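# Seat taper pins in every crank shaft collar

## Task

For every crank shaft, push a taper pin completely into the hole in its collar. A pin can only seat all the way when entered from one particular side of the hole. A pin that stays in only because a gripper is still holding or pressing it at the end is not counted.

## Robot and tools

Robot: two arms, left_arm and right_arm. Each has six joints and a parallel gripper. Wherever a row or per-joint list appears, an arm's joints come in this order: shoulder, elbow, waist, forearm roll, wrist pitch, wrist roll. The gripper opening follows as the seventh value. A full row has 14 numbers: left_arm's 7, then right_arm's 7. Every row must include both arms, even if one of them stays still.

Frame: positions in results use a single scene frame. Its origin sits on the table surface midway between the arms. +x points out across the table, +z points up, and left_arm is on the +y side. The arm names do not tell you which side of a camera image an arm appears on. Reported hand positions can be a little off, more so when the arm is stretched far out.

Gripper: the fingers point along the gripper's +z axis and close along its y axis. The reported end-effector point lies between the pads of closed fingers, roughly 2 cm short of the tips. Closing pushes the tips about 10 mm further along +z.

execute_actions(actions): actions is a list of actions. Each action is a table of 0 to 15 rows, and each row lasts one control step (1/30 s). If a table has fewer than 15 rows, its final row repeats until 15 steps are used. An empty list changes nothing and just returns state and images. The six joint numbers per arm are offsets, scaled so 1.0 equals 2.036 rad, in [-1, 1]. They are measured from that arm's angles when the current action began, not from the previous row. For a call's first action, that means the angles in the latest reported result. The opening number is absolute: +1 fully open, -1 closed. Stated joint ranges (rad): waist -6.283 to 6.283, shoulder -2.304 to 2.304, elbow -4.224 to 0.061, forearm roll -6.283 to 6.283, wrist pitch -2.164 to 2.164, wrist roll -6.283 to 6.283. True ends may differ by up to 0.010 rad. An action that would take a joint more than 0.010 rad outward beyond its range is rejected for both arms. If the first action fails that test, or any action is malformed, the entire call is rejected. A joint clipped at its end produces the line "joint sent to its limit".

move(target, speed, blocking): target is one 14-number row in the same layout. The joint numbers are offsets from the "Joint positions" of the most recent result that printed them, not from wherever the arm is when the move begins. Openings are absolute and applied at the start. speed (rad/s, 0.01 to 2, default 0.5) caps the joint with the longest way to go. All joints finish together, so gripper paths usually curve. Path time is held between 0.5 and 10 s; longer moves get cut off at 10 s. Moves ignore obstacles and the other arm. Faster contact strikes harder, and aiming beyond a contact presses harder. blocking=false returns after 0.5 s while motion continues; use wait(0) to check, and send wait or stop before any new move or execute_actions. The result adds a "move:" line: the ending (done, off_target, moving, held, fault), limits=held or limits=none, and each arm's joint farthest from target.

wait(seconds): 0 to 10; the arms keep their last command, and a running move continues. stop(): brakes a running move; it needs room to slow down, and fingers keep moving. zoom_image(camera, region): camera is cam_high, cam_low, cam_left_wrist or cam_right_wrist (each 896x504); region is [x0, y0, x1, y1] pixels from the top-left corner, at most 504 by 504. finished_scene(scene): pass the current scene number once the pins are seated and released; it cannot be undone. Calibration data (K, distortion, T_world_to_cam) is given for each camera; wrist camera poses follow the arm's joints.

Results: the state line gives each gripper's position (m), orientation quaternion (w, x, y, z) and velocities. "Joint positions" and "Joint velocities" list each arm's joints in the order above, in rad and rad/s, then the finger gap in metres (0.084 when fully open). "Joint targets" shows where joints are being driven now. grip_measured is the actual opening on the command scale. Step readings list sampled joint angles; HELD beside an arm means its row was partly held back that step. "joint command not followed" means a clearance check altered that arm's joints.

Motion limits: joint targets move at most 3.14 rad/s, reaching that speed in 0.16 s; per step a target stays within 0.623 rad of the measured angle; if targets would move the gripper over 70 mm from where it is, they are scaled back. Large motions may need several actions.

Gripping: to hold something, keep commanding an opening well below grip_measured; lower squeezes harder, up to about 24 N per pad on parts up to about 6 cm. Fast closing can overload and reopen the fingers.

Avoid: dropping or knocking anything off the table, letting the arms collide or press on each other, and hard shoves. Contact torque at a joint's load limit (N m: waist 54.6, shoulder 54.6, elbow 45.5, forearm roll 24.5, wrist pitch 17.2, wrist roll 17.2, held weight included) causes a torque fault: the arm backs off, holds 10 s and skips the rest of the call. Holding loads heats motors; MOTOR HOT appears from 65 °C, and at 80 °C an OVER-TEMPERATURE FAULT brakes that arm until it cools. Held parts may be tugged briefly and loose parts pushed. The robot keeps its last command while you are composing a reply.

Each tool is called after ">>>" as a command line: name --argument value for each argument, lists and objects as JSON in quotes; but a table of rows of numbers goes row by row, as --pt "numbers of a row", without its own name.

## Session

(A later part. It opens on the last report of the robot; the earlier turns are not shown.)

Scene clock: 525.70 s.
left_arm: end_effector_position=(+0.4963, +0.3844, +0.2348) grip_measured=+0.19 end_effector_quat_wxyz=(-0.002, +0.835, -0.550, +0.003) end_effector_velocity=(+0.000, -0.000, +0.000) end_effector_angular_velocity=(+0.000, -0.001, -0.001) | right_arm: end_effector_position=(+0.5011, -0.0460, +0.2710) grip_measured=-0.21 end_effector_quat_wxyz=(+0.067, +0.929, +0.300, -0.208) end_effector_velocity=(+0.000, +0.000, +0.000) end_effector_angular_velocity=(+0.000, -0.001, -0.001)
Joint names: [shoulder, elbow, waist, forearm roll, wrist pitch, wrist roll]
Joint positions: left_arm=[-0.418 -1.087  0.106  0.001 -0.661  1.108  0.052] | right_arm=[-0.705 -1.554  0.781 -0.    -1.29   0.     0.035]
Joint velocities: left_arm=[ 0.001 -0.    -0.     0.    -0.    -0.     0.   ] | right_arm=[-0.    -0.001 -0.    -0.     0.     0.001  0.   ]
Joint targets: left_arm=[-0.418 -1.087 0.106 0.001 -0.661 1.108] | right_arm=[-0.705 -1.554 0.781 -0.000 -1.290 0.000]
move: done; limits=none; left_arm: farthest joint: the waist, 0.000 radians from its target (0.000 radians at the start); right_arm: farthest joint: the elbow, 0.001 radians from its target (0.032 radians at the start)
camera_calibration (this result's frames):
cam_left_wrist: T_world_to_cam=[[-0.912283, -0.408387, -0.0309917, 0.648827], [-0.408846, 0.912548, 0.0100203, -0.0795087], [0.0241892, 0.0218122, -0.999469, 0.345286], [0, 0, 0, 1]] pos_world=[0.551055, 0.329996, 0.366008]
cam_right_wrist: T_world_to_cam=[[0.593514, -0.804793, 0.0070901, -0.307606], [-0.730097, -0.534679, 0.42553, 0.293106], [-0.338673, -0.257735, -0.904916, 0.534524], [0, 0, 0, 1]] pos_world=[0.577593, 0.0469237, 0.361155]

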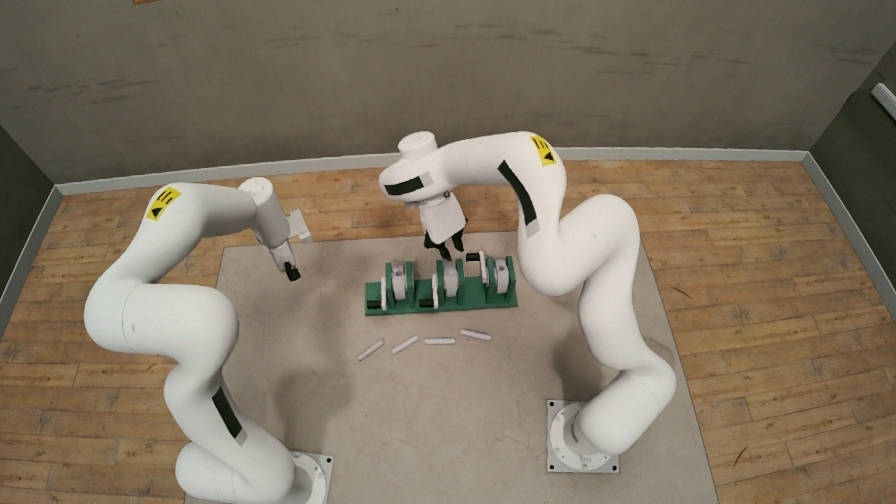

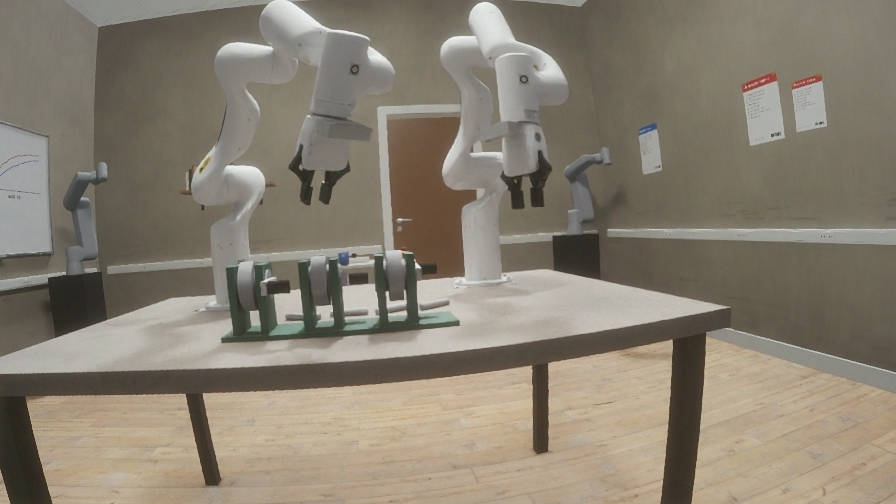

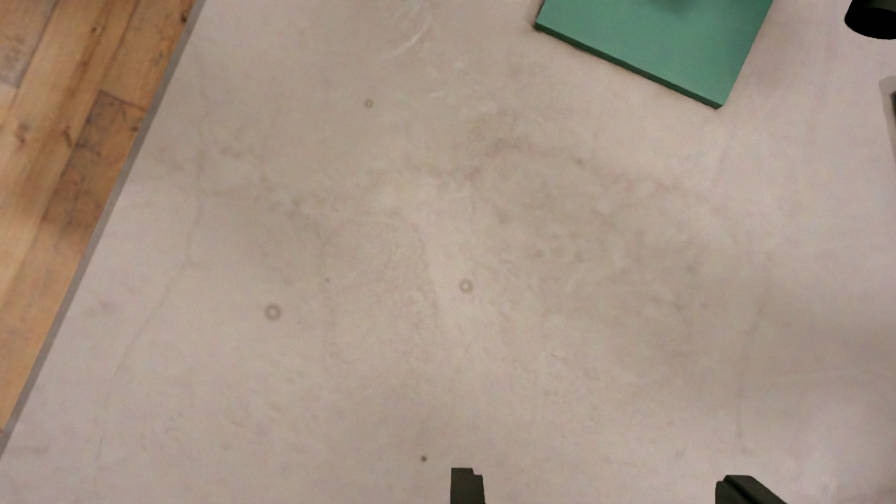

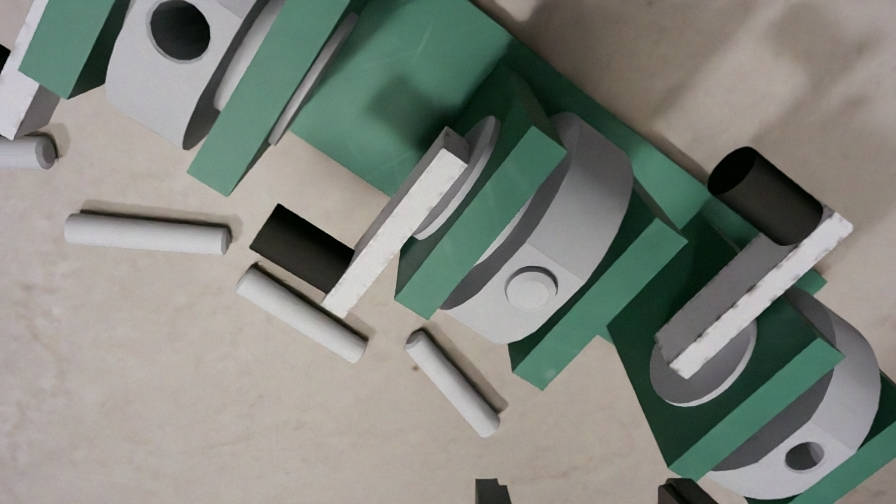

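>>> move --target '[0,0,0,0,0,0,0.2,0.074,0.1501,-0.0882,0,0.2927,0.99,0.2]' --speed 1.2

Scene clock: 547.73 s.
left_arm: end_effector_position=(+0.4963, +0.3844, +0.2348) grip_measured=+0.19 end_effector_quat_wxyz=(-0.002, +0.835, -0.550, +0.003) end_effector_velocity=(+0.000, -0.000, +0.000) end_effector_angular_velocity=(+0.000, -0.000, -0.000) | right_arm: end_effector_position=(+0.5762, -0.1223, +0.2196) grip_measured=+0.19 end_effector_quat_wxyz=(-0.000, +0.707, -0.707, +0.000) end_effector_velocity=(+0.000, +0.000, +0.001) end_effector_angular_velocity=(+0.001, -0.003, -0.000)
Joint names: [shoulder, elbow, waist, forearm roll, wrist pitch, wrist roll]
Joint positions: left_arm=[-0.418 -1.087  0.106  0.001 -0.661  1.108  0.052] | right_arm=[-0.554 -1.248  0.601 -0.    -0.694  2.015  0.052]
Joint velocities: left_arm=[ 0. -0. -0.  0. -0. -0. -0.] | right_arm=[ 0.002  0.     0.    -0.     0.001  0.001 -0.   ]
Joint targets: left_arm=[-0.418 -1.087 0.106 0.001 -0.661 1.108] | right_arm=[-0.554 -1.248 0.601 -0.000 -0.694 2.015]
move: done; limits=none; left_arm: farthest joint: the waist, 0.000 radians from its target (0.000 radians at the start); right_arm: farthest joint: the waist, 0.000 radians from its target (0.179 radians at the start)
camera_calibration (this result's frames):
cam_left_wrist: T_world_to_cam=[[-0.912283, -0.408387, -0.0309917, 0.648827], [-0.408846, 0.912548, 0.0100202, -0.0795086], [0.0241893, 0.0218121, -0.999469, 0.345286], [0, 0, 0, 1]] pos_world=[0.551055, 0.329996, 0.366008]
cam_right_wrist: T_world_to_cam=[[-0.99991, -0.00769923, 0.0109513, 0.601564], [-0.00771379, 0.999969, -0.00128772, 0.194166], [-0.0109411, -0.00137208, -0.999939, 0.357141], [0, 0, 0, 1]] pos_world=[0.606916, -0.189039, 0.350781]

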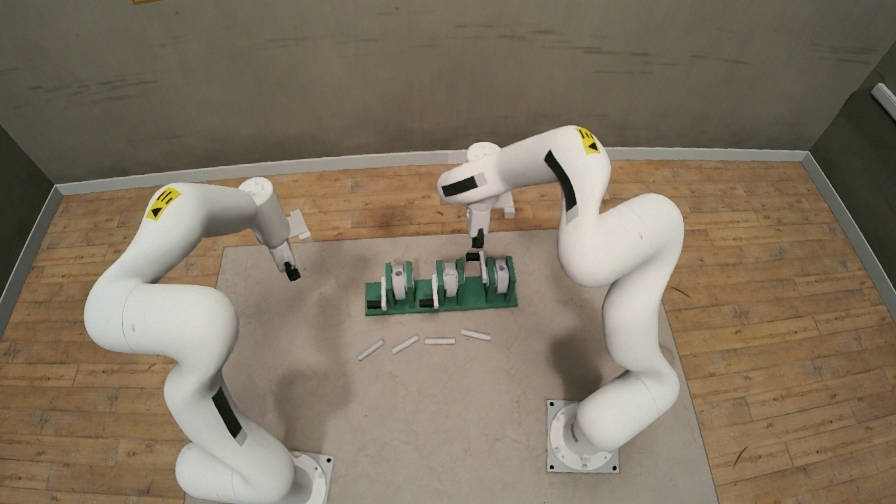

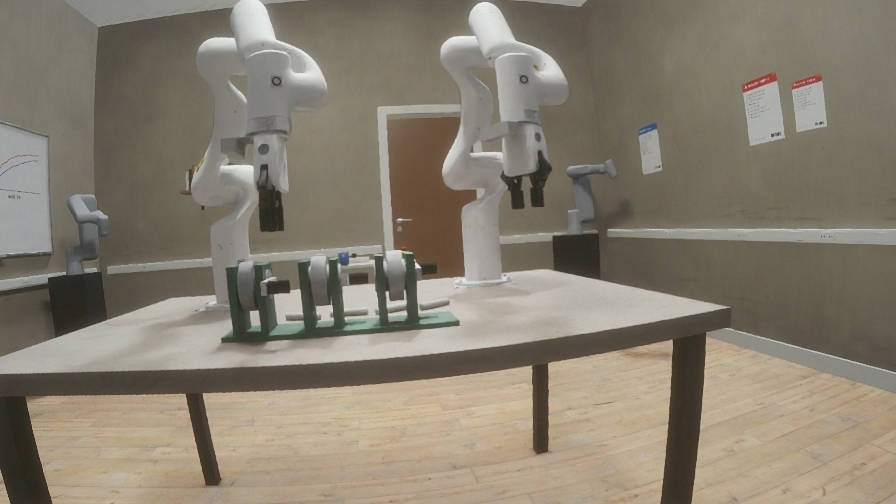

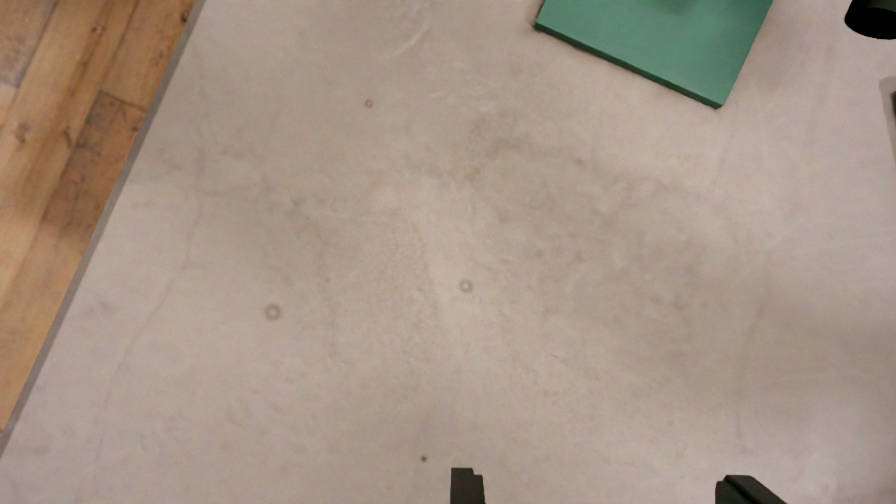

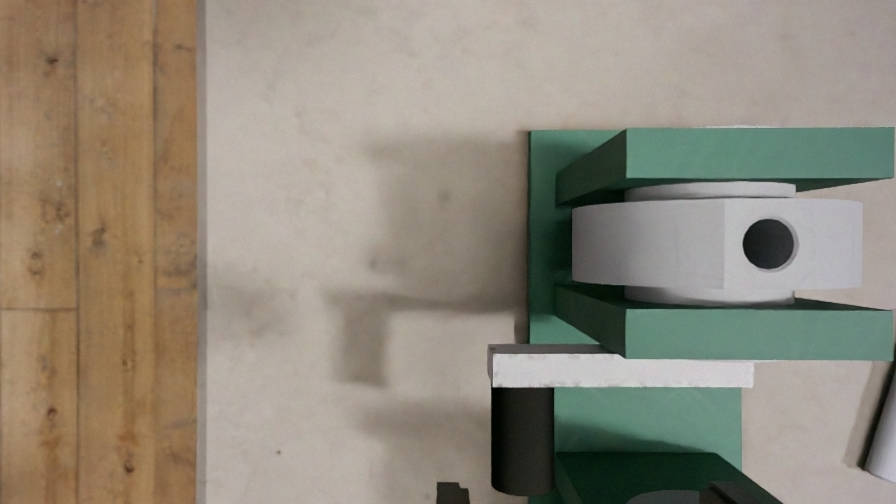

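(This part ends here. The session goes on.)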